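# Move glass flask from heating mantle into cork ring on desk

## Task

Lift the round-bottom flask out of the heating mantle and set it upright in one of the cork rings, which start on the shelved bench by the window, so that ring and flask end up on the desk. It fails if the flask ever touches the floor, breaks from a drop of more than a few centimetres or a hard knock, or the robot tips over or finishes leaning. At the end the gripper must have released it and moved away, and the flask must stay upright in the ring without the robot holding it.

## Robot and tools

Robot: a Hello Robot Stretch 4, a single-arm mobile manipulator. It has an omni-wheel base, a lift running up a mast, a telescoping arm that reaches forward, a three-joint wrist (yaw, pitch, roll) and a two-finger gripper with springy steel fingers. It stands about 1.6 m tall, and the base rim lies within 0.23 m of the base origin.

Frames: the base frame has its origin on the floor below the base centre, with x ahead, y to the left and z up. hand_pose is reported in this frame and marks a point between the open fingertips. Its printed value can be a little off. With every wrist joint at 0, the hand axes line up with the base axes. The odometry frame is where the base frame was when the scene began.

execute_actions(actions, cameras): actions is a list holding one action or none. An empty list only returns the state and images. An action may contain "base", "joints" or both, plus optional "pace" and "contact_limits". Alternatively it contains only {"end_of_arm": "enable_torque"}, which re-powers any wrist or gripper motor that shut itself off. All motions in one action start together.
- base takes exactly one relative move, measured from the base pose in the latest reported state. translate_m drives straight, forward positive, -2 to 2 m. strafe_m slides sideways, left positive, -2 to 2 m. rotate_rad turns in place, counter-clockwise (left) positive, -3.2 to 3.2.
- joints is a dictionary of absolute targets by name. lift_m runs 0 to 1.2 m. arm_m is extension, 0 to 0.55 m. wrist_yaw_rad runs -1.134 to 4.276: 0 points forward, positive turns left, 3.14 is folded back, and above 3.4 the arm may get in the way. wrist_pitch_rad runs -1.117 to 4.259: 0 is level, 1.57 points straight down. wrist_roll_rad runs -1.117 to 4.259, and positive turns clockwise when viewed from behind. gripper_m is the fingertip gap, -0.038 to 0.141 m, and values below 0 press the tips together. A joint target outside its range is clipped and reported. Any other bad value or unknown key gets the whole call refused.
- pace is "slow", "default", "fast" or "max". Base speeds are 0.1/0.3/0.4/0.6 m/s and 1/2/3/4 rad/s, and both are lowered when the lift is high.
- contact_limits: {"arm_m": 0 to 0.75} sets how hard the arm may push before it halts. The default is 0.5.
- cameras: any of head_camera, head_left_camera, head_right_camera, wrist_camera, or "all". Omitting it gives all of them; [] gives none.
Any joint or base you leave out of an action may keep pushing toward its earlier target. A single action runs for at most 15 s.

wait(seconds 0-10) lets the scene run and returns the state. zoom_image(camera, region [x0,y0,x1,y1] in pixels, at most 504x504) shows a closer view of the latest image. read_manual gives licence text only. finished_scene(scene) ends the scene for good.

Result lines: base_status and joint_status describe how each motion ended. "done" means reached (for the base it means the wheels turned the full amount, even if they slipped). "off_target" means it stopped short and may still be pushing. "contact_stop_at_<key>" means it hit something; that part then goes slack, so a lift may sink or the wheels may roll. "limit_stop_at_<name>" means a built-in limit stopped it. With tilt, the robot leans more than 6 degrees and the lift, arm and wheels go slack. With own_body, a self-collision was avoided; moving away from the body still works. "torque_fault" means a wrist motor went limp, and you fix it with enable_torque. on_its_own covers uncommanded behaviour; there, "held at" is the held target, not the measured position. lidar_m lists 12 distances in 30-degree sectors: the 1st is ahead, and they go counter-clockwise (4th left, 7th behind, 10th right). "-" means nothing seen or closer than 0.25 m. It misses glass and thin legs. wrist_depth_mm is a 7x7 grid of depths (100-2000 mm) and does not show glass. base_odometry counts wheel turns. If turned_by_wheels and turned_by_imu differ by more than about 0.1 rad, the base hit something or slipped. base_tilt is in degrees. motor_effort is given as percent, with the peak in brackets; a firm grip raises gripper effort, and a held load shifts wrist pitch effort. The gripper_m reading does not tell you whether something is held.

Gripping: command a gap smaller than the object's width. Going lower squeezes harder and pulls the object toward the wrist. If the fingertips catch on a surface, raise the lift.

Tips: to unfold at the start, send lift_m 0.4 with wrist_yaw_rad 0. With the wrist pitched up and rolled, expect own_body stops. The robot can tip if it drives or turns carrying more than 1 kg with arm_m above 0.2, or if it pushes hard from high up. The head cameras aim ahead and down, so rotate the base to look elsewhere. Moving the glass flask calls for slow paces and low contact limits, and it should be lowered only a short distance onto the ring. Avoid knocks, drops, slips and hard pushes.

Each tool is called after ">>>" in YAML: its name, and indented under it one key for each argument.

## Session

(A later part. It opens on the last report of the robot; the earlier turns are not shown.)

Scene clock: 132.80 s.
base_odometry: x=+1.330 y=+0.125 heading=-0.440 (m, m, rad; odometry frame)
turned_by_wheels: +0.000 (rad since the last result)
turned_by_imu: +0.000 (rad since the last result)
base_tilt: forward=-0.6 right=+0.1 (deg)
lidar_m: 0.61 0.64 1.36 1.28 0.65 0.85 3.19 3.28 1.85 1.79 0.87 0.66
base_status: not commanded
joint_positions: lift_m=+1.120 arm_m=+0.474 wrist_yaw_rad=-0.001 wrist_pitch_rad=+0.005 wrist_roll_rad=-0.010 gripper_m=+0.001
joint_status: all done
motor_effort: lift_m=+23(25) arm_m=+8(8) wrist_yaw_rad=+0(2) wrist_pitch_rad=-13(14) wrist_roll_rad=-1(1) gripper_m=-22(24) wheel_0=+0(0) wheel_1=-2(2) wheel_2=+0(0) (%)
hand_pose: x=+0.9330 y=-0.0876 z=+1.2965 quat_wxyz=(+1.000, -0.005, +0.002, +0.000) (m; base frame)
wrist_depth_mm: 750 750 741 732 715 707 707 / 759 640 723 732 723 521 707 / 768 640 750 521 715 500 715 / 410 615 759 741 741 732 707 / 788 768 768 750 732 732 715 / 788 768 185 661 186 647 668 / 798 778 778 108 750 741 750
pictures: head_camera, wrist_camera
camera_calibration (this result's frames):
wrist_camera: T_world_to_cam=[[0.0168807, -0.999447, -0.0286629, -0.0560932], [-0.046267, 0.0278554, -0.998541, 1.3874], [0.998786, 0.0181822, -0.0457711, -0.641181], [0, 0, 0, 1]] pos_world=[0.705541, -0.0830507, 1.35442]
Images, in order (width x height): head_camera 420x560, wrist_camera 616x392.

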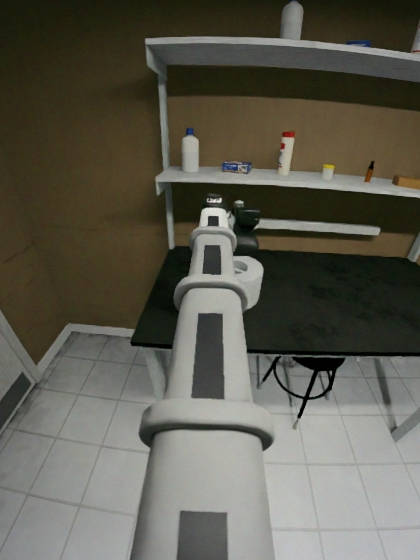

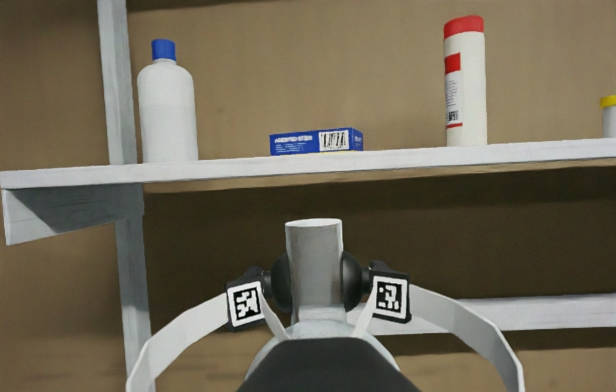

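>>> execute_actions:
  actions:
    - {"joints":{"arm_m":0.01},"base":{"translate_m":-1.05}}
  cameras: []

>>> execute_actions:
  actions:
    - {"base":{"rotate_rad":1.57}}
  cameras: ["head_camera","head_right_camera"]

Scene clock: 143.93 s.
base_odometry: x=+0.380 y=+0.573 heading=-0.440 (m, m, rad; odometry frame)
turned_by_wheels: +0.000 (rad since the last result)
turned_by_imu: +0.005 (rad since the last result)
base_tilt: forward=-0.6 right=+0.0 (deg)
lidar_m: 1.66 0.81 0.57 0.57 0.63 0.91 1.47 1.55 2.44 1.74 1.85 1.72
base_status: done
joint_positions: lift_m=+1.120 arm_m=+0.011 wrist_yaw_rad=+0.000 wrist_pitch_rad=+0.005 wrist_roll_rad=-0.010 gripper_m=+0.001
joint_status: all done
motor_effort: lift_m=+22(23) arm_m=-8(8) wrist_yaw_rad=-2(1) wrist_pitch_rad=-13(13) wrist_roll_rad=+2(1) gripper_m=-23(22) wheel_0=+1(4) wheel_1=+0(6) wheel_2=-1(9) (%)
hand_pose: x=+0.4708 y=-0.0875 z=+1.2966 quat_wxyz=(+1.000, -0.005, +0.002, +0.000) (m; base frame)
wrist_depth_mm: 1921 - - - - - - / 1808 - - - - - - / 1921 - - - - - - / 1863 - - - - - - / 1863 - - 1618 - 1921 - / 1863 - 185 1464 186 1430 1464 / 1863 - - 108 - - -
pictures: none
No camera images: the call's "cameras" was empty. Leave "cameras" out to get every camera's image.

Scene clock: 146.47 s.
base_odometry: x=+0.380 y=+0.573 heading=+1.130 (m, m, rad; odometry frame)
turned_by_wheels: +1.570 (rad since the last result)
turned_by_imu: +1.580 (rad since the last result)
base_tilt: forward=-0.6 right=+0.0 (deg)
lidar_m: 0.57 0.61 0.88 1.44 1.56 2.43 1.75 1.85 1.72 1.66 0.79 0.61
base_status: done
joint_positions: lift_m=+1.120 arm_m=+0.011 wrist_yaw_rad=+0.000 wrist_pitch_rad=+0.005 wrist_roll_rad=-0.010 gripper_m=+0.001
joint_status: not commanded
motor_effort: lift_m=+22(22) arm_m=-8(8) wrist_yaw_rad=+0(1) wrist_pitch_rad=-14(13) wrist_roll_rad=+0(0) gripper_m=-23(22) wheel_0=+1(5) wheel_1=-1(3) wheel_2=+0(2) (%)
hand_pose: x=+0.4708 y=-0.0874 z=+1.2966 quat_wxyz=(+1.000, -0.005, +0.002, +0.000) (m; base frame)
wrist_depth_mm: 1160 1118 1138 1118 1118 1098 1060 / 1160 1138 1138 1118 1118 1098 1098 / 1160 1160 1138 1138 1138 1098 1098 / 1205 1160 1160 1138 1118 1118 1098 / 1182 1182 1160 1138 1138 1098 1098 / 1205 1182 186 1042 186 1042 1098 / 854 778 820 108 778 715 741
pictures: head_camera, head_right_camera
Images, in order (width x height): head_camera 420x560, head_right_camera 420x672.

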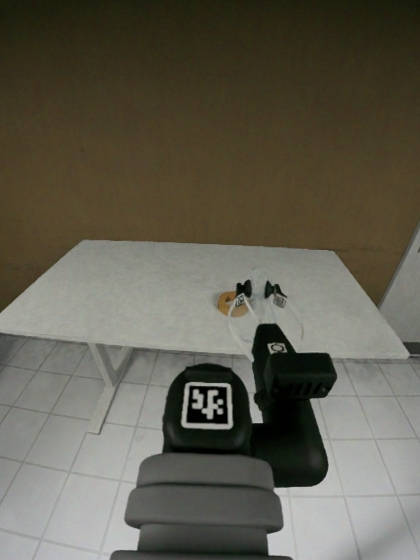

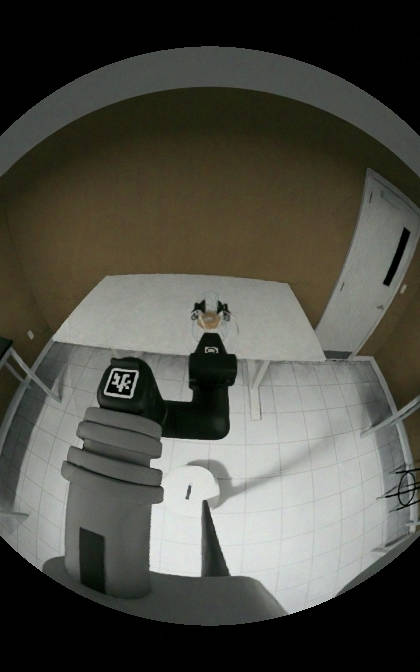

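>>> execute_actions:
  actions:
    - {"joints":{"arm_m":0.375}}
  cameras: []

>>> execute_actions:
  actions:
    - {"joints":{"lift_m":0.98},"pace":"slow"}
  cameras: ["head_camera","head_right_camera"]

>>> zoom_image:
  camera: "head_camera"
  region: [170, 220, 330, 340]

Scene clock: 156.00 s.
base_odometry: x=+0.380 y=+0.573 heading=+1.130 (m, m, rad; odometry frame)
turned_by_wheels: +0.000 (rad since the last result)
turned_by_imu: +0.001 (rad since the last result)
base_tilt: forward=-0.6 right=+0.0 (deg)
lidar_m: 0.58 0.63 0.90 1.43 1.54 2.43 1.74 1.88 1.73 1.68 0.82 0.60
base_status: not commanded
joint_positions: lift_m=+1.120 arm_m=+0.374 wrist_yaw_rad=+0.000 wrist_pitch_rad=+0.004 wrist_roll_rad=-0.010 gripper_m=+0.001
joint_status: all done
motor_effort: lift_m=+22(22) arm_m=+8(8) wrist_yaw_rad=-1(1) wrist_pitch_rad=-12(12) wrist_roll_rad=+1(0) gripper_m=-23(21) wheel_0=+1(1) wheel_1=-1(1) wheel_2=+0(0) (%)
hand_pose: x=+0.8330 y=-0.0874 z=+1.2966 quat_wxyz=(+1.000, -0.005, +0.002, +0.000) (m; base frame)
wrist_depth_mm: 788 778 768 759 741 741 732 / 788 788 778 759 759 750 732 / 820 798 768 768 759 750 741 / 809 788 788 788 768 759 750 / 820 820 798 798 768 778 759 / 820 809 185 798 186 778 759 / 831 778 820 108 778 707 741
pictures: none
No camera images: the call's "cameras" was empty. Leave "cameras" out to get every camera's image.

Scene clock: 157.97 s.
base_odometry: x=+0.380 y=+0.573 heading=+1.130 (m, m, rad; odometry frame)
turned_by_wheels: +0.000 (rad since the last result)
turned_by_imu: +0.000 (rad since the last result)
base_tilt: forward=-0.6 right=+0.1 (deg)
lidar_m: 0.55 0.61 0.87 1.44 1.55 2.43 1.75 1.86 1.72 1.68 0.81 0.60
base_status: not commanded
joint_positions: lift_m=+0.980 arm_m=+0.374 wrist_yaw_rad=+0.000 wrist_pitch_rad=+0.004 wrist_roll_rad=-0.010 gripper_m=+0.001
joint_status: all done
motor_effort: lift_m=+16(22) arm_m=+8(8) wrist_yaw_rad=-3(3) wrist_pitch_rad=-14(15) wrist_roll_rad=-2(1) gripper_m=-20(23) wheel_0=+0(0) wheel_1=-1(1) wheel_2=+0(0) (%)
hand_pose: x=+0.8330 y=-0.0874 z=+1.1572 quat_wxyz=(+1.000, -0.005, +0.002, +0.000) (m; base frame)
wrist_depth_mm: 788 778 768 768 741 741 741 / 809 778 778 778 759 759 750 / 809 788 788 778 778 750 741 / 809 809 798 778 768 768 741 / 831 809 798 798 778 768 759 / 809 798 185 676 186 683 668 / 564 512 539 108 508 466 484
pictures: head_camera, head_right_camera
Images, in order (width x height): head_camera 420x560, head_right_camera 420x672.

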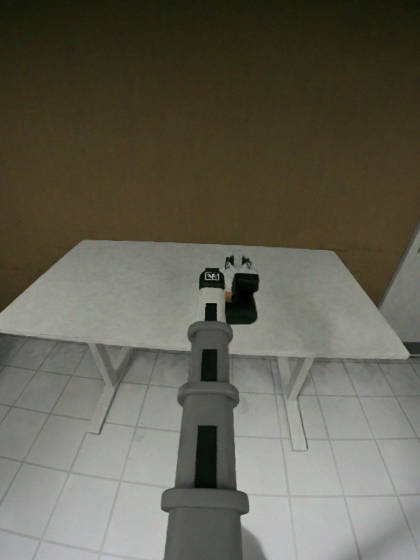

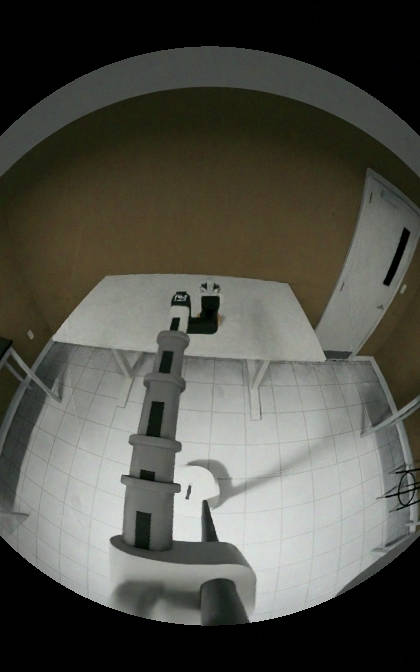

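Region (170, 220, 330, 340) of head_camera's 420x560 image, scaled by 3.150, with more detail than that image has; it fills the top 378 rows of this view, and the rest is white.

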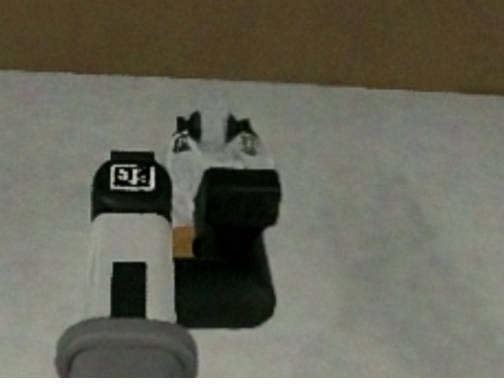

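>>> execute_actions:
  actions:
    - {"joints":{"lift_m":0.95,"arm_m":0.36},"pace":"slow"}
  cameras: []

>>> execute_actions:
  actions:
    - {"joints":{"lift_m":0.935},"pace":"slow"}
  cameras: ["wrist_camera"]

Scene clock: 165.20 s.
base_odometry: x=+0.380 y=+0.573 heading=+1.130 (m, m, rad; odometry frame)
turned_by_wheels: +0.000 (rad since the last result)
turned_by_imu: +0.001 (rad since the last result)
base_tilt: forward=-0.6 right=+0.0 (deg)
lidar_m: 0.56 0.63 0.90 1.43 1.55 2.44 1.76 1.85 1.73 1.64 0.83 0.60
base_status: not commanded
joint_positions: lift_m=+0.950 arm_m=+0.361 wrist_yaw_rad=+0.000 wrist_pitch_rad=+0.004 wrist_roll_rad=-0.010 gripper_m=+0.001
joint_status: all done
motor_effort: lift_m=+16(15) arm_m=-8(4) wrist_yaw_rad=+0(1) wrist_pitch_rad=-13(15) wrist_roll_rad=+0(1) gripper_m=-21(23) wheel_0=+0(0) wheel_1=-1(1) wheel_2=-1(0) (%)
hand_pose: x=+0.8209 y=-0.0874 z=+1.1272 quat_wxyz=(+1.000, -0.005, +0.002, +0.000) (m; base frame)
wrist_depth_mm: 798 788 778 778 768 759 741 / 809 798 788 778 778 778 741 / 820 798 798 788 788 778 759 / 831 820 798 778 778 768 778 / 831 820 809 798 798 778 768 / 732 699 186 597 186 603 585 / 492 449 473 108 445 415 427
pictures: none
No camera images: the call's "cameras" was empty. Leave "cameras" out to get every camera's image.

Scene clock: 166.03 s.
base_odometry: x=+0.380 y=+0.573 heading=+1.130 (m, m, rad; odometry frame)
turned_by_wheels: +0.000 (rad since the last result)
turned_by_imu: +0.000 (rad since the last result)
base_tilt: forward=-0.6 right=+0.1 (deg)
lidar_m: 0.58 0.62 0.91 1.44 1.54 2.42 1.75 1.85 1.75 1.66 0.80 0.61
base_status: not commanded
joint_positions: lift_m=+0.935 arm_m=+0.361 wrist_yaw_rad=+0.000 wrist_pitch_rad=+0.001 wrist_roll_rad=-0.010 gripper_m=+0.001
joint_status: all done
motor_effort: lift_m=+14(16) arm_m=-8(8) wrist_yaw_rad=-2(1) wrist_pitch_rad=-4(11) wrist_roll_rad=+0(1) gripper_m=-24(20) wheel_0=+0(0) wheel_1=-1(1) wheel_2=-1(0) (%)
hand_pose: x=+0.8208 y=-0.0874 z=+1.1133 quat_wxyz=(+1.000, -0.005, +0.001, +0.000) (m; base frame)
wrist_depth_mm: 809 809 798 778 759 750 741 / 809 809 788 778 778 759 750 / 820 809 798 788 778 768 768 / 820 820 809 788 798 778 759 / 831 820 809 798 788 788 768 / 699 668 185 564 185 580 554 / 473 427 449 108 427 394 410
pictures: wrist_camera
camera_calibration (this result's frames):
wrist_camera: T_world_to_cam=[[0.0176668, -0.999435, -0.0286018, -0.0599674], [-0.0426089, 0.0278277, -0.998704, 1.19643], [0.998936, 0.0188626, -0.0420932, -0.541711], [0, 0, 0, 1]] pos_world=[0.593172, -0.0830093, 1.17036]
Images, in order (width x height): wrist_camera 616x392.

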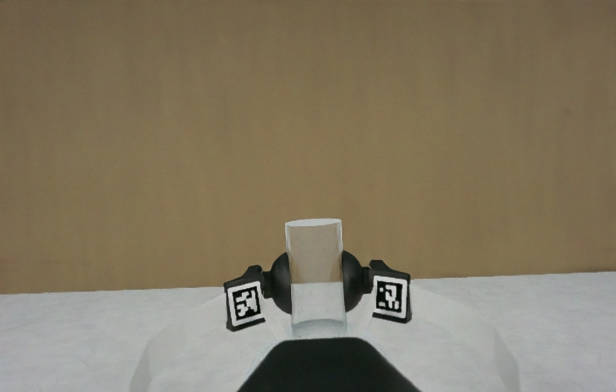

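Supported. Release.

>>> execute_actions:
  actions:
    - {"joints":{"gripper_m":0.1},"pace":"slow"}
  cameras: ["wrist_camera"]

>>> execute_actions:
  actions:
    - {"joints":{"arm_m":0.01},"base":{"translate_m":-0.3}}
  cameras: ["wrist_camera","head_camera"]

Scene clock: 175.60 s.
base_odometry: x=+0.380 y=+0.573 heading=+1.130 (m, m, rad; odometry frame)
turned_by_wheels: +0.000 (rad since the last result)
turned_by_imu: +0.001 (rad since the last result)
base_tilt: forward=-0.6 right=+0.0 (deg)
lidar_m: 0.58 0.63 0.89 1.44 1.54 2.42 1.75 1.86 1.74 1.67 0.80 0.60
base_status: not commanded
joint_positions: lift_m=+0.935 arm_m=+0.361 wrist_yaw_rad=+0.000 wrist_pitch_rad=+0.002 wrist_roll_rad=-0.010 gripper_m=+0.100
joint_status: all done
motor_effort: lift_m=+15(15) arm_m=-8(8) wrist_yaw_rad=-1(3) wrist_pitch_rad=-6(4) wrist_roll_rad=-1(0) gripper_m=+1(20) wheel_0=+1(0) wheel_1=-1(1) wheel_2=+0(0) (%)
hand_pose: x=+0.8208 y=-0.0874 z=+1.1130 quat_wxyz=(+1.000, -0.005, +0.001, +0.000) (m; base frame)
wrist_depth_mm: 798 788 788 778 768 759 741 / 809 798 788 778 768 750 750 / 809 809 798 778 778 778 759 / 842 820 798 788 778 778 759 / 842 820 809 809 798 768 768 / 699 668 200 621 512 530 564 / 473 436 449 108 424 394 407
pictures: wrist_camera
camera_calibration (this result's frames):
wrist_camera: T_world_to_cam=[[0.0175807, -0.999436, -0.028615, -0.0599076], [-0.0433812, 0.02783, -0.998671, 1.19676], [0.998904, 0.0187987, -0.0428675, -0.540805], [0, 0, 0, 1]] pos_world=[0.593182, -0.0830132, 1.17027]
Images, in order (width x height): wrist_camera 616x392.

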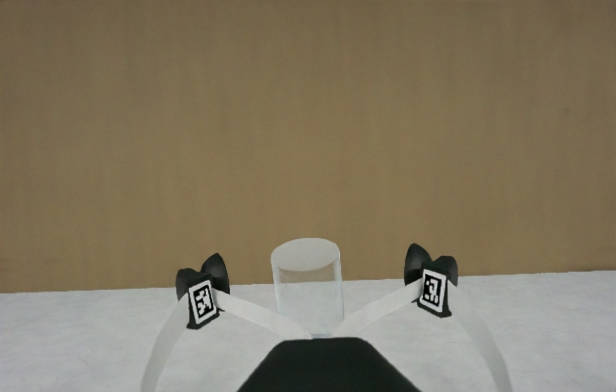

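Scene clock: 178.07 s.
base_odometry: x=+0.252 y=+0.302 heading=+1.130 (m, m, rad; odometry frame)
turned_by_wheels: +0.000 (rad since the last result)
turned_by_imu: +0.001 (rad since the last result)
base_tilt: forward=-0.6 right=+0.0 (deg)
lidar_m: 0.86 0.93 1.49 1.46 1.56 1.50 1.44 1.54 1.71 1.65 1.74 0.93
base_status: done
joint_positions: lift_m=+0.935 arm_m=+0.011 wrist_yaw_rad=+0.000 wrist_pitch_rad=+0.002 wrist_roll_rad=-0.010 gripper_m=+0.100
joint_status: all done
motor_effort: lift_m=+15(15) arm_m=-8(11) wrist_yaw_rad=-1(2) wrist_pitch_rad=-8(9) wrist_roll_rad=+0(0) gripper_m=-1(1) wheel_0=-2(5) wheel_1=+0(4) wheel_2=-1(10) (%)
hand_pose: x=+0.4708 y=-0.0875 z=+1.1128 quat_wxyz=(+1.000, -0.005, +0.001, +0.000) (m; base frame)
wrist_depth_mm: 1464 1464 1430 1430 1336 1366 1308 / 1464 1464 1397 1430 1366 1366 1397 / 1464 1464 1430 1397 1430 1366 1366 / 1499 1464 1430 1430 1397 1366 1366 / 1537 1229 1160 1078 1042 960 1366 / 759 750 199 699 647 640 1397 / 1537 1499 1464 108 1464 1397 1397
pictures: head_camera, wrist_camera
camera_calibration (this result's frames):
wrist_camera: T_world_to_cam=[[0.0174147, -0.999439, -0.0286239, -0.0537159], [-0.0438882, 0.0278366, -0.998649, 1.18161], [0.998885, 0.0186474, -0.0433788, -0.190666], [0, 0, 0, 1]] pos_world=[0.243248, -0.0830224, 1.17021]
Images, in order (width x height): head_camera 420x560, wrist_camera 616x392.

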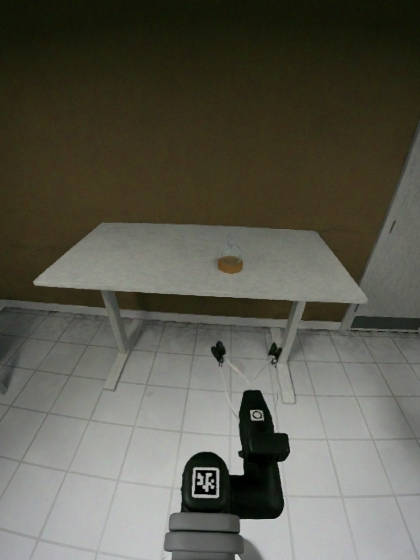

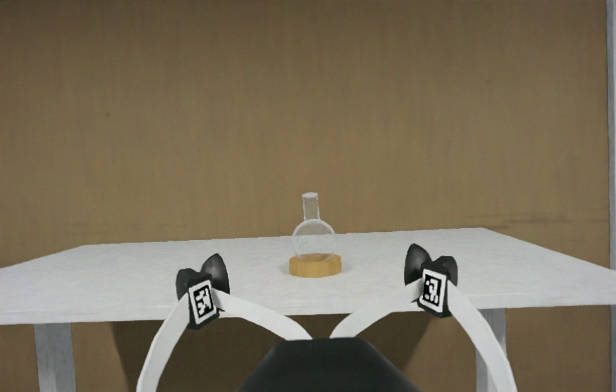

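>>> execute_actions:
  actions:
    - {"joints":{"arm_m":0.325,"lift_m":0.925},"base":{"translate_m":0.3}}
  cameras: ["wrist_camera"]

>>> execute_actions:
  actions:
    - {"joints":{"gripper_m":0.015}}
  cameras: []

>>> execute_actions:
  actions:
    - {"joints":{"lift_m":0.96},"pace":"slow"}
  cameras: ["wrist_camera"]

Scene clock: 188.77 s.
base_odometry: x=+0.380 y=+0.573 heading=+1.130 (m, m, rad; odometry frame)
turned_by_wheels: +0.000 (rad since the last result)
turned_by_imu: +0.000 (rad since the last result)
base_tilt: forward=-0.6 right=+0.0 (deg)
lidar_m: 0.56 0.64 0.90 1.43 1.52 2.43 1.74 1.86 1.72 1.66 0.82 0.60
base_status: done
joint_positions: lift_m=+0.925 arm_m=+0.324 wrist_yaw_rad=+0.000 wrist_pitch_rad=+0.002 wrist_roll_rad=-0.010 gripper_m=+0.100
joint_status: all done
motor_effort: lift_m=+15(13) arm_m=+8(9) wrist_yaw_rad=-2(1) wrist_pitch_rad=-6(7) wrist_roll_rad=+0(0) gripper_m=-3(1) wheel_0=+1(7) wheel_1=+1(4) wheel_2=+0(12) (%)
hand_pose: x=+0.7830 y=-0.0874 z=+1.1028 quat_wxyz=(+1.000, -0.005, +0.001, +0.000) (m; base frame)
wrist_depth_mm: 842 854 820 809 798 788 778 / 854 842 820 820 798 788 788 / 866 842 842 820 820 798 798 / 866 854 842 831 820 809 809 / 866 854 842 842 831 809 798 / 654 634 200 591 484 504 539 / 445 413 427 108 404 379 387
pictures: wrist_camera
camera_calibration (this result's frames):
wrist_camera: T_world_to_cam=[[0.0176356, -0.999435, -0.0286214, -0.0595505], [-0.043754, 0.027827, -0.998655, 1.18526], [0.998887, 0.0188642, -0.0432385, -0.503061], [0, 0, 0, 1]] pos_world=[0.555411, -0.0830092, 1.16021]
Images, in order (width x height): wrist_camera 616x392.

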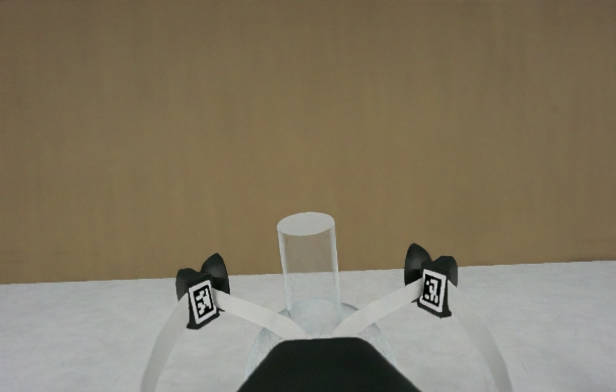

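Scene clock: 190.43 s.
base_odometry: x=+0.380 y=+0.573 heading=+1.130 (m, m, rad; odometry frame)
turned_by_wheels: +0.000 (rad since the last result)
turned_by_imu: +0.000 (rad since the last result)
base_tilt: forward=-0.6 right=+0.0 (deg)
lidar_m: 0.57 0.63 0.90 1.44 1.56 2.41 1.74 1.85 1.72 1.67 0.81 0.59
base_status: not commanded
joint_positions: lift_m=+0.925 arm_m=+0.324 wrist_yaw_rad=+0.000 wrist_pitch_rad=+0.002 wrist_roll_rad=-0.010 gripper_m=+0.015
joint_status: all done
motor_effort: lift_m=+15(15) arm_m=+8(8) wrist_yaw_rad=+0(2) wrist_pitch_rad=-6(7) wrist_roll_rad=+0(0) gripper_m=-12(14) wheel_0=+1(1) wheel_1=+1(1) wheel_2=+0(0) (%)
hand_pose: x=+0.7830 y=-0.0874 z=+1.1028 quat_wxyz=(+1.000, -0.005, +0.001, +0.000) (m; base frame)
wrist_depth_mm: 842 820 809 809 809 798 788 / 842 854 820 820 820 809 778 / 866 842 831 831 798 809 788 / 854 842 866 820 809 798 809 / 866 842 854 831 820 820 798 / 668 634 190 530 190 549 539 / 449 413 418 108 399 373 387
pictures: none
No camera images: the call's "cameras" was empty. Leave "cameras" out to get every camera's image.

Scene clock: 191.57 s.
base_odometry: x=+0.380 y=+0.573 heading=+1.130 (m, m, rad; odometry frame)
turned_by_wheels: +0.000 (rad since the last result)
turned_by_imu: +0.000 (rad since the last result)
base_tilt: forward=-0.6 right=+0.1 (deg)
lidar_m: 0.57 0.64 0.87 1.44 1.57 2.43 1.75 1.85 1.73 1.66 0.80 0.58
base_status: not commanded
joint_positions: lift_m=+0.960 arm_m=+0.324 wrist_yaw_rad=+0.000 wrist_pitch_rad=+0.004 wrist_roll_rad=-0.010 gripper_m=+0.015
joint_status: all done
motor_effort: lift_m=+23(23) arm_m=+8(8) wrist_yaw_rad=-2(1) wrist_pitch_rad=-12(12) wrist_roll_rad=+1(0) gripper_m=-14(14) wheel_0=+1(1) wheel_1=+1(1) wheel_2=+0(0) (%)
hand_pose: x=+0.7830 y=-0.0874 z=+1.1366 quat_wxyz=(+1.000, -0.005, +0.002, +0.000) (m; base frame)
wrist_depth_mm: 854 842 820 809 798 788 778 / 854 842 820 820 798 788 798 / 854 842 831 842 820 798 788 / 854 842 842 831 809 809 798 / 878 866 842 831 820 809 798 / 759 732 191 585 189 634 615 / 512 473 488 108 466 436 445
pictures: wrist_camera
camera_calibration (this result's frames):
wrist_camera: T_world_to_cam=[[0.0175768, -0.999435, -0.0286573, -0.0584971], [-0.0458144, 0.0278266, -0.998562, 1.22049], [0.998795, 0.0188644, -0.0452994, -0.499187], [0, 0, 0, 1]] pos_world=[0.555529, -0.0830091, 1.19444]
Images, in order (width x height): wrist_camera 616x392.

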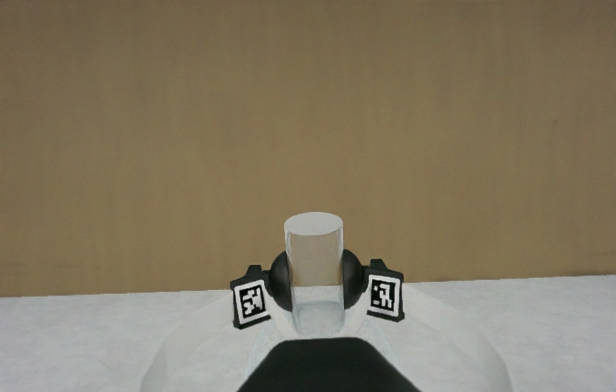

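>>> execute_actions:
  actions:
    - {"joints":{"lift_m":1.035,"gripper_m":0.0},"pace":"slow"}
  cameras: []

>>> execute_actions:
  actions:
    - {"joints":{"wrist_pitch_rad":0.25,"arm_m":0.353}}
  cameras: ["wrist_camera"]

>>> execute_actions:
  actions:
    - {"joints":{"lift_m":1.003},"pace":"slow"}
  cameras: []

Scene clock: 200.90 s.
base_odometry: x=+0.380 y=+0.573 heading=+1.130 (m, m, rad; odometry frame)
turned_by_wheels: +0.000 (rad since the last result)
turned_by_imu: +0.001 (rad since the last result)
base_tilt: forward=-0.6 right=+0.0 (deg)
lidar_m: 0.58 0.63 0.89 1.43 1.53 2.44 1.74 1.86 1.72 1.67 0.82 0.59
base_status: not commanded
joint_positions: lift_m=+1.035 arm_m=+0.324 wrist_yaw_rad=+0.000 wrist_pitch_rad=+0.004 wrist_roll_rad=-0.010 gripper_m=+0.001
joint_status: all done
motor_effort: lift_m=+23(24) arm_m=+8(8) wrist_yaw_rad=-3(2) wrist_pitch_rad=-12(12) wrist_roll_rad=+0(0) gripper_m=-19(20) wheel_0=+1(1) wheel_1=+1(1) wheel_2=+0(0) (%)
hand_pose: x=+0.7830 y=-0.0874 z=+1.2116 quat_wxyz=(+1.000, -0.005, +0.002, +0.000) (m; base frame)
wrist_depth_mm: 842 820 820 809 809 788 778 / 854 842 831 809 809 798 788 / 854 831 831 820 820 798 798 / 866 842 854 842 820 820 788 / 878 854 842 842 820 820 809 / 878 878 186 842 187 809 809 / 668 615 647 108 615 564 585
pictures: none
No camera images: the call's "cameras" was empty. Leave "cameras" out to get every camera's image.

Scene clock: 201.70 s.
base_odometry: x=+0.380 y=+0.573 heading=+1.130 (m, m, rad; odometry frame)
turned_by_wheels: +0.000 (rad since the last result)
turned_by_imu: +0.000 (rad since the last result)
base_tilt: forward=-0.6 right=+0.0 (deg)
lidar_m: 0.57 0.59 0.88 1.45 1.55 2.40 1.75 1.86 1.71 1.67 0.80 0.61
base_status: not commanded
joint_positions: lift_m=+1.035 arm_m=+0.352 wrist_yaw_rad=+0.000 wrist_pitch_rad=+0.254 wrist_roll_rad=-0.010 gripper_m=+0.001
joint_status: all done
motor_effort: lift_m=+23(23) arm_m=+8(8) wrist_yaw_rad=+0(2) wrist_pitch_rad=-11(13) wrist_roll_rad=+1(2) gripper_m=-22(23) wheel_0=+1(1) wheel_1=+1(1) wheel_2=+0(0) (%)
hand_pose: x=+0.8017 y=-0.0874 z=+1.1404 quat_wxyz=(+0.992, -0.005, +0.127, +0.001) (m; base frame)
wrist_depth_mm: 741 723 741 723 723 715 707 / 768 768 759 759 741 732 741 / 809 798 798 788 778 778 768 / 854 854 842 820 809 798 798 / 723 707 683 676 654 627 627 / 549 530 185 480 187 480 477 / 433 404 415 108 402 384 392
pictures: wrist_camera
camera_calibration (this result's frames):
wrist_camera: T_world_to_cam=[[0.00991031, -0.999436, -0.0320865, -0.0486743], [-0.290999, 0.0278167, -0.956319, 1.37354], [0.956672, 0.0188145, -0.290559, -0.204252], [0, 0, 0, 1]] pos_world=[0.595585, -0.0830115, 1.25264]
Images, in order (width x height): wrist_camera 616x392.

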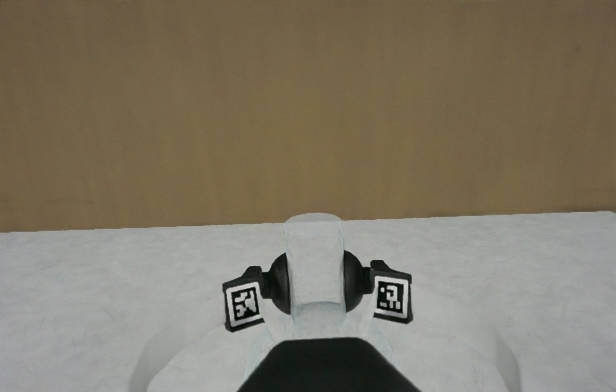

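Scene clock: 202.80 s.
base_odometry: x=+0.380 y=+0.573 heading=+1.130 (m, m, rad; odometry frame)
turned_by_wheels: +0.000 (rad since the last result)
turned_by_imu: +0.000 (rad since the last result)
base_tilt: forward=-0.6 right=+0.0 (deg)
lidar_m: 0.58 0.63 0.89 1.44 1.55 2.44 1.75 1.84 1.73 1.63 0.82 0.61
base_status: not commanded
joint_positions: lift_m=+1.003 arm_m=+0.352 wrist_yaw_rad=+0.000 wrist_pitch_rad=+0.253 wrist_roll_rad=-0.010 gripper_m=+0.001
joint_status: all done
motor_effort: lift_m=+15(21) arm_m=+8(8) wrist_yaw_rad=-2(2) wrist_pitch_rad=-10(12) wrist_roll_rad=+1(1) gripper_m=-20(21) wheel_0=+1(1) wheel_1=+1(1) wheel_2=+0(0) (%)
hand_pose: x=+0.8018 y=-0.0874 z=+1.1092 quat_wxyz=(+0.992, -0.005, +0.126, +0.001) (m; base frame)
wrist_depth_mm: 759 741 741 723 723 707 715 / 788 778 768 750 750 750 732 / 820 820 788 778 778 778 768 / 842 831 820 820 809 798 788 / 654 647 621 603 585 574 559 / 488 477 186 433 186 436 433 / 387 364 373 108 362 342 349
pictures: none
No camera images: the call's "cameras" was empty. Leave "cameras" out to get every camera's image.

>>> execute_actions:
  actions:
    - {"joints":{"lift_m":0.995},"pace":"slow"}
  cameras: []

>>> execute_actions:
  actions:
    - {"joints":{"gripper_m":0.1},"pace":"slow"}
  cameras: ["wrist_camera"]

>>> execute_actions:
  actions:
    - {"joints":{"arm_m":0.1}}
  cameras: []

>>> execute_actions:
  actions:
    - {"joints":{"wrist_pitch_rad":0,"lift_m":0.935}}
  cameras: ["wrist_camera","head_camera"]

Scene clock: 212.90 s.
base_odometry: x=+0.380 y=+0.573 heading=+1.130 (m, m, rad; odometry frame)
turned_by_wheels: +0.000 (rad since the last result)
turned_by_imu: +0.001 (rad since the last result)
base_tilt: forward=-0.6 right=+0.1 (deg)
lidar_m: 0.57 0.63 0.91 1.45 1.53 2.41 1.76 1.84 1.73 1.65 0.80 0.61
base_status: not commanded
joint_positions: lift_m=+0.996 arm_m=+0.352 wrist_yaw_rad=+0.000 wrist_pitch_rad=+0.246 wrist_roll_rad=-0.010 gripper_m=+0.001
joint_status: all done
motor_effort: lift_m=+13(14) arm_m=+8(8) wrist_yaw_rad=-1(2) wrist_pitch_rad=+13(12) wrist_roll_rad=+1(1) gripper_m=-22(22) wheel_0=+1(1) wheel_1=+1(1) wheel_2=+0(0) (%)
hand_pose: x=+0.8023 y=-0.0874 z=+1.1036 quat_wxyz=(+0.992, -0.005, +0.122, +0.001) (m; base frame)
wrist_depth_mm: 732 741 732 732 715 707 707 / 768 768 768 759 759 732 732 / 809 809 798 798 778 768 768 / 854 831 820 820 820 788 788 / 668 647 621 615 591 580 559 / 492 477 186 433 187 433 433 / 384 362 373 108 362 342 349
pictures: none
No camera images: the call's "cameras" was empty. Leave "cameras" out to get every camera's image.

Scene clock: 216.67 s.
base_odometry: x=+0.380 y=+0.573 heading=+1.130 (m, m, rad; odometry frame)
turned_by_wheels: +0.000 (rad since the last result)
turned_by_imu: +0.001 (rad since the last result)
base_tilt: forward=-0.6 right=+0.1 (deg)
lidar_m: 0.55 0.65 0.90 1.42 1.54 2.43 1.75 1.87 1.72 1.65 0.79 0.60
base_status: not commanded
joint_positions: lift_m=+0.995 arm_m=+0.352 wrist_yaw_rad=+0.000 wrist_pitch_rad=+0.252 wrist_roll_rad=-0.010 gripper_m=+0.100
joint_status: all done
motor_effort: lift_m=+15(15) arm_m=+8(8) wrist_yaw_rad=-1(2) wrist_pitch_rad=-6(13) wrist_roll_rad=-1(1) gripper_m=-1(20) wheel_0=+1(1) wheel_1=+1(1) wheel_2=+0(0) (%)
hand_pose: x=+0.8019 y=-0.0874 z=+1.1017 quat_wxyz=(+0.992, -0.005, +0.125, +0.001) (m; base frame)
wrist_depth_mm: 741 741 732 723 723 715 707 / 778 778 768 759 750 741 732 / 809 798 788 788 778 778 768 / 842 831 831 798 809 798 788 / 647 621 603 580 569 559 539 / 477 466 199 442 394 410 424 / 373 353 366 108 351 332 343
pictures: wrist_camera
camera_calibration (this result's frames):
wrist_camera: T_world_to_cam=[[0.00998029, -0.999436, -0.0320649, -0.0499987], [-0.288896, 0.0278171, -0.956956, 1.33558], [0.957309, 0.0188141, -0.288455, -0.21851], [0, 0, 0, 1]] pos_world=[0.595526, -0.0830115, 1.21346]
Images, in order (width x height): wrist_camera 616x392.

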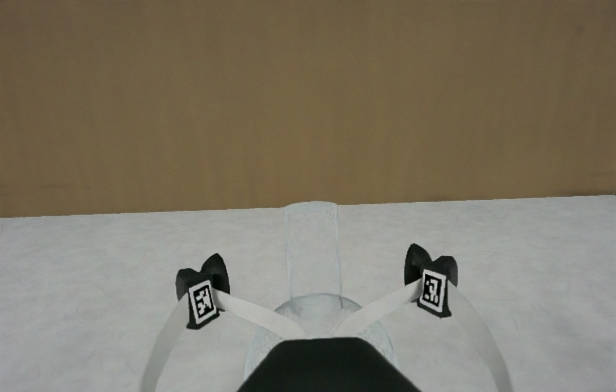

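Scene clock: 218.53 s.
base_odometry: x=+0.380 y=+0.573 heading=+1.130 (m, m, rad; odometry frame)
turned_by_wheels: +0.000 (rad since the last result)
turned_by_imu: +0.000 (rad since the last result)
base_tilt: forward=-0.6 right=+0.0 (deg)
lidar_m: 0.58 0.62 0.88 1.44 1.53 2.46 1.76 1.85 1.74 1.67 0.84 0.61
base_status: not commanded
joint_positions: lift_m=+0.995 arm_m=+0.101 wrist_yaw_rad=+0.000 wrist_pitch_rad=+0.252 wrist_roll_rad=-0.010 gripper_m=+0.100
joint_status: all done
motor_effort: lift_m=+15(15) arm_m=-8(6) wrist_yaw_rad=-1(2) wrist_pitch_rad=-6(6) wrist_roll_rad=-1(1) gripper_m=-1(0) wheel_0=+1(1) wheel_1=+1(1) wheel_2=+0(0) (%)
hand_pose: x=+0.5517 y=-0.0874 z=+1.1015 quat_wxyz=(+0.992, -0.005, +0.126, +0.001) (m; base frame)
wrist_depth_mm: 991 960 960 946 946 946 931 / 1008 1008 1025 991 991 976 946 / 1060 1060 1060 1025 1008 1008 991 / 991 960 931 891 842 820 778 / 634 627 615 544 569 559 544 / 480 466 200 445 397 404 424 / 377 357 368 108 351 336 342
pictures: none
No camera images: the call's "cameras" was empty. Leave "cameras" out to get every camera's image.

Scene clock: 219.70 s.
base_odometry: x=+0.380 y=+0.573 heading=+1.130 (m, m, rad; odometry frame)
turned_by_wheels: +0.000 (rad since the last result)
turned_by_imu: +0.000 (rad since the last result)
base_tilt: forward=-0.7 right=+0.0 (deg)
lidar_m: 0.58 0.64 0.90 1.43 1.53 2.40 1.75 1.84 1.74 1.66 0.81 0.61
base_status: not commanded
joint_positions: lift_m=+0.935 arm_m=+0.101 wrist_yaw_rad=+0.000 wrist_pitch_rad=+0.003 wrist_roll_rad=-0.010 gripper_m=+0.100
joint_status: all done
motor_effort: lift_m=+15(16) arm_m=-8(8) wrist_yaw_rad=-1(1) wrist_pitch_rad=-9(13) wrist_roll_rad=-1(0) gripper_m=+2(0) wheel_0=+1(1) wheel_1=+1(1) wheel_2=+0(0) (%)
hand_pose: x=+0.5608 y=-0.0874 z=+1.1127 quat_wxyz=(+1.000, -0.005, +0.001, +0.000) (m; base frame)
wrist_depth_mm: 1078 1060 1025 1025 1025 991 976 / 1098 1042 1042 1025 1008 1008 991 / 1078 1078 1060 1042 1025 1042 1008 / 1098 1078 1060 1060 1008 1025 991 / 1118 1078 1042 1078 1025 960 960 / 699 661 200 609 512 530 559 / 466 430 452 108 421 397 410
pictures: head_camera, wrist_camera
camera_calibration (this result's frames):
wrist_camera: T_world_to_cam=[[0.0174892, -0.999437, -0.028633, -0.0552936], [-0.0443971, 0.0278329, -0.998626, 1.18567], [0.998861, 0.0187364, -0.0438854, -0.279992], [0, 0, 0, 1]] pos_world=[0.33328, -0.083017, 1.17017]
Images, in order (width x height): head_camera 420x560, wrist_camera 616x392.

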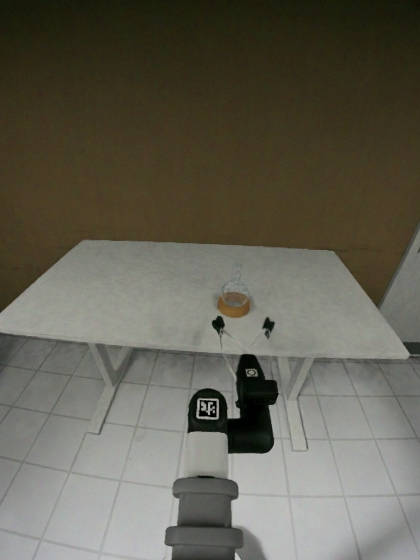

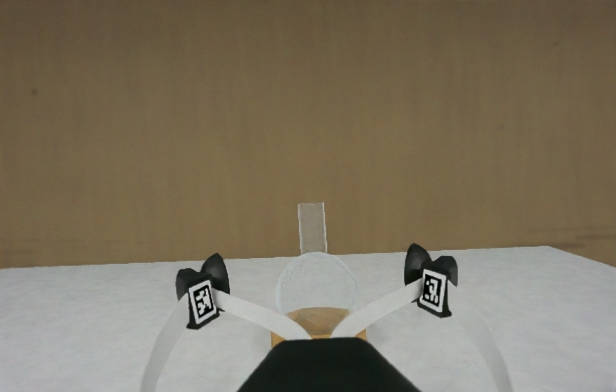

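Looks upright enough.

>>> finished_scene:
  scene: 1

The scene is finished: the task was done.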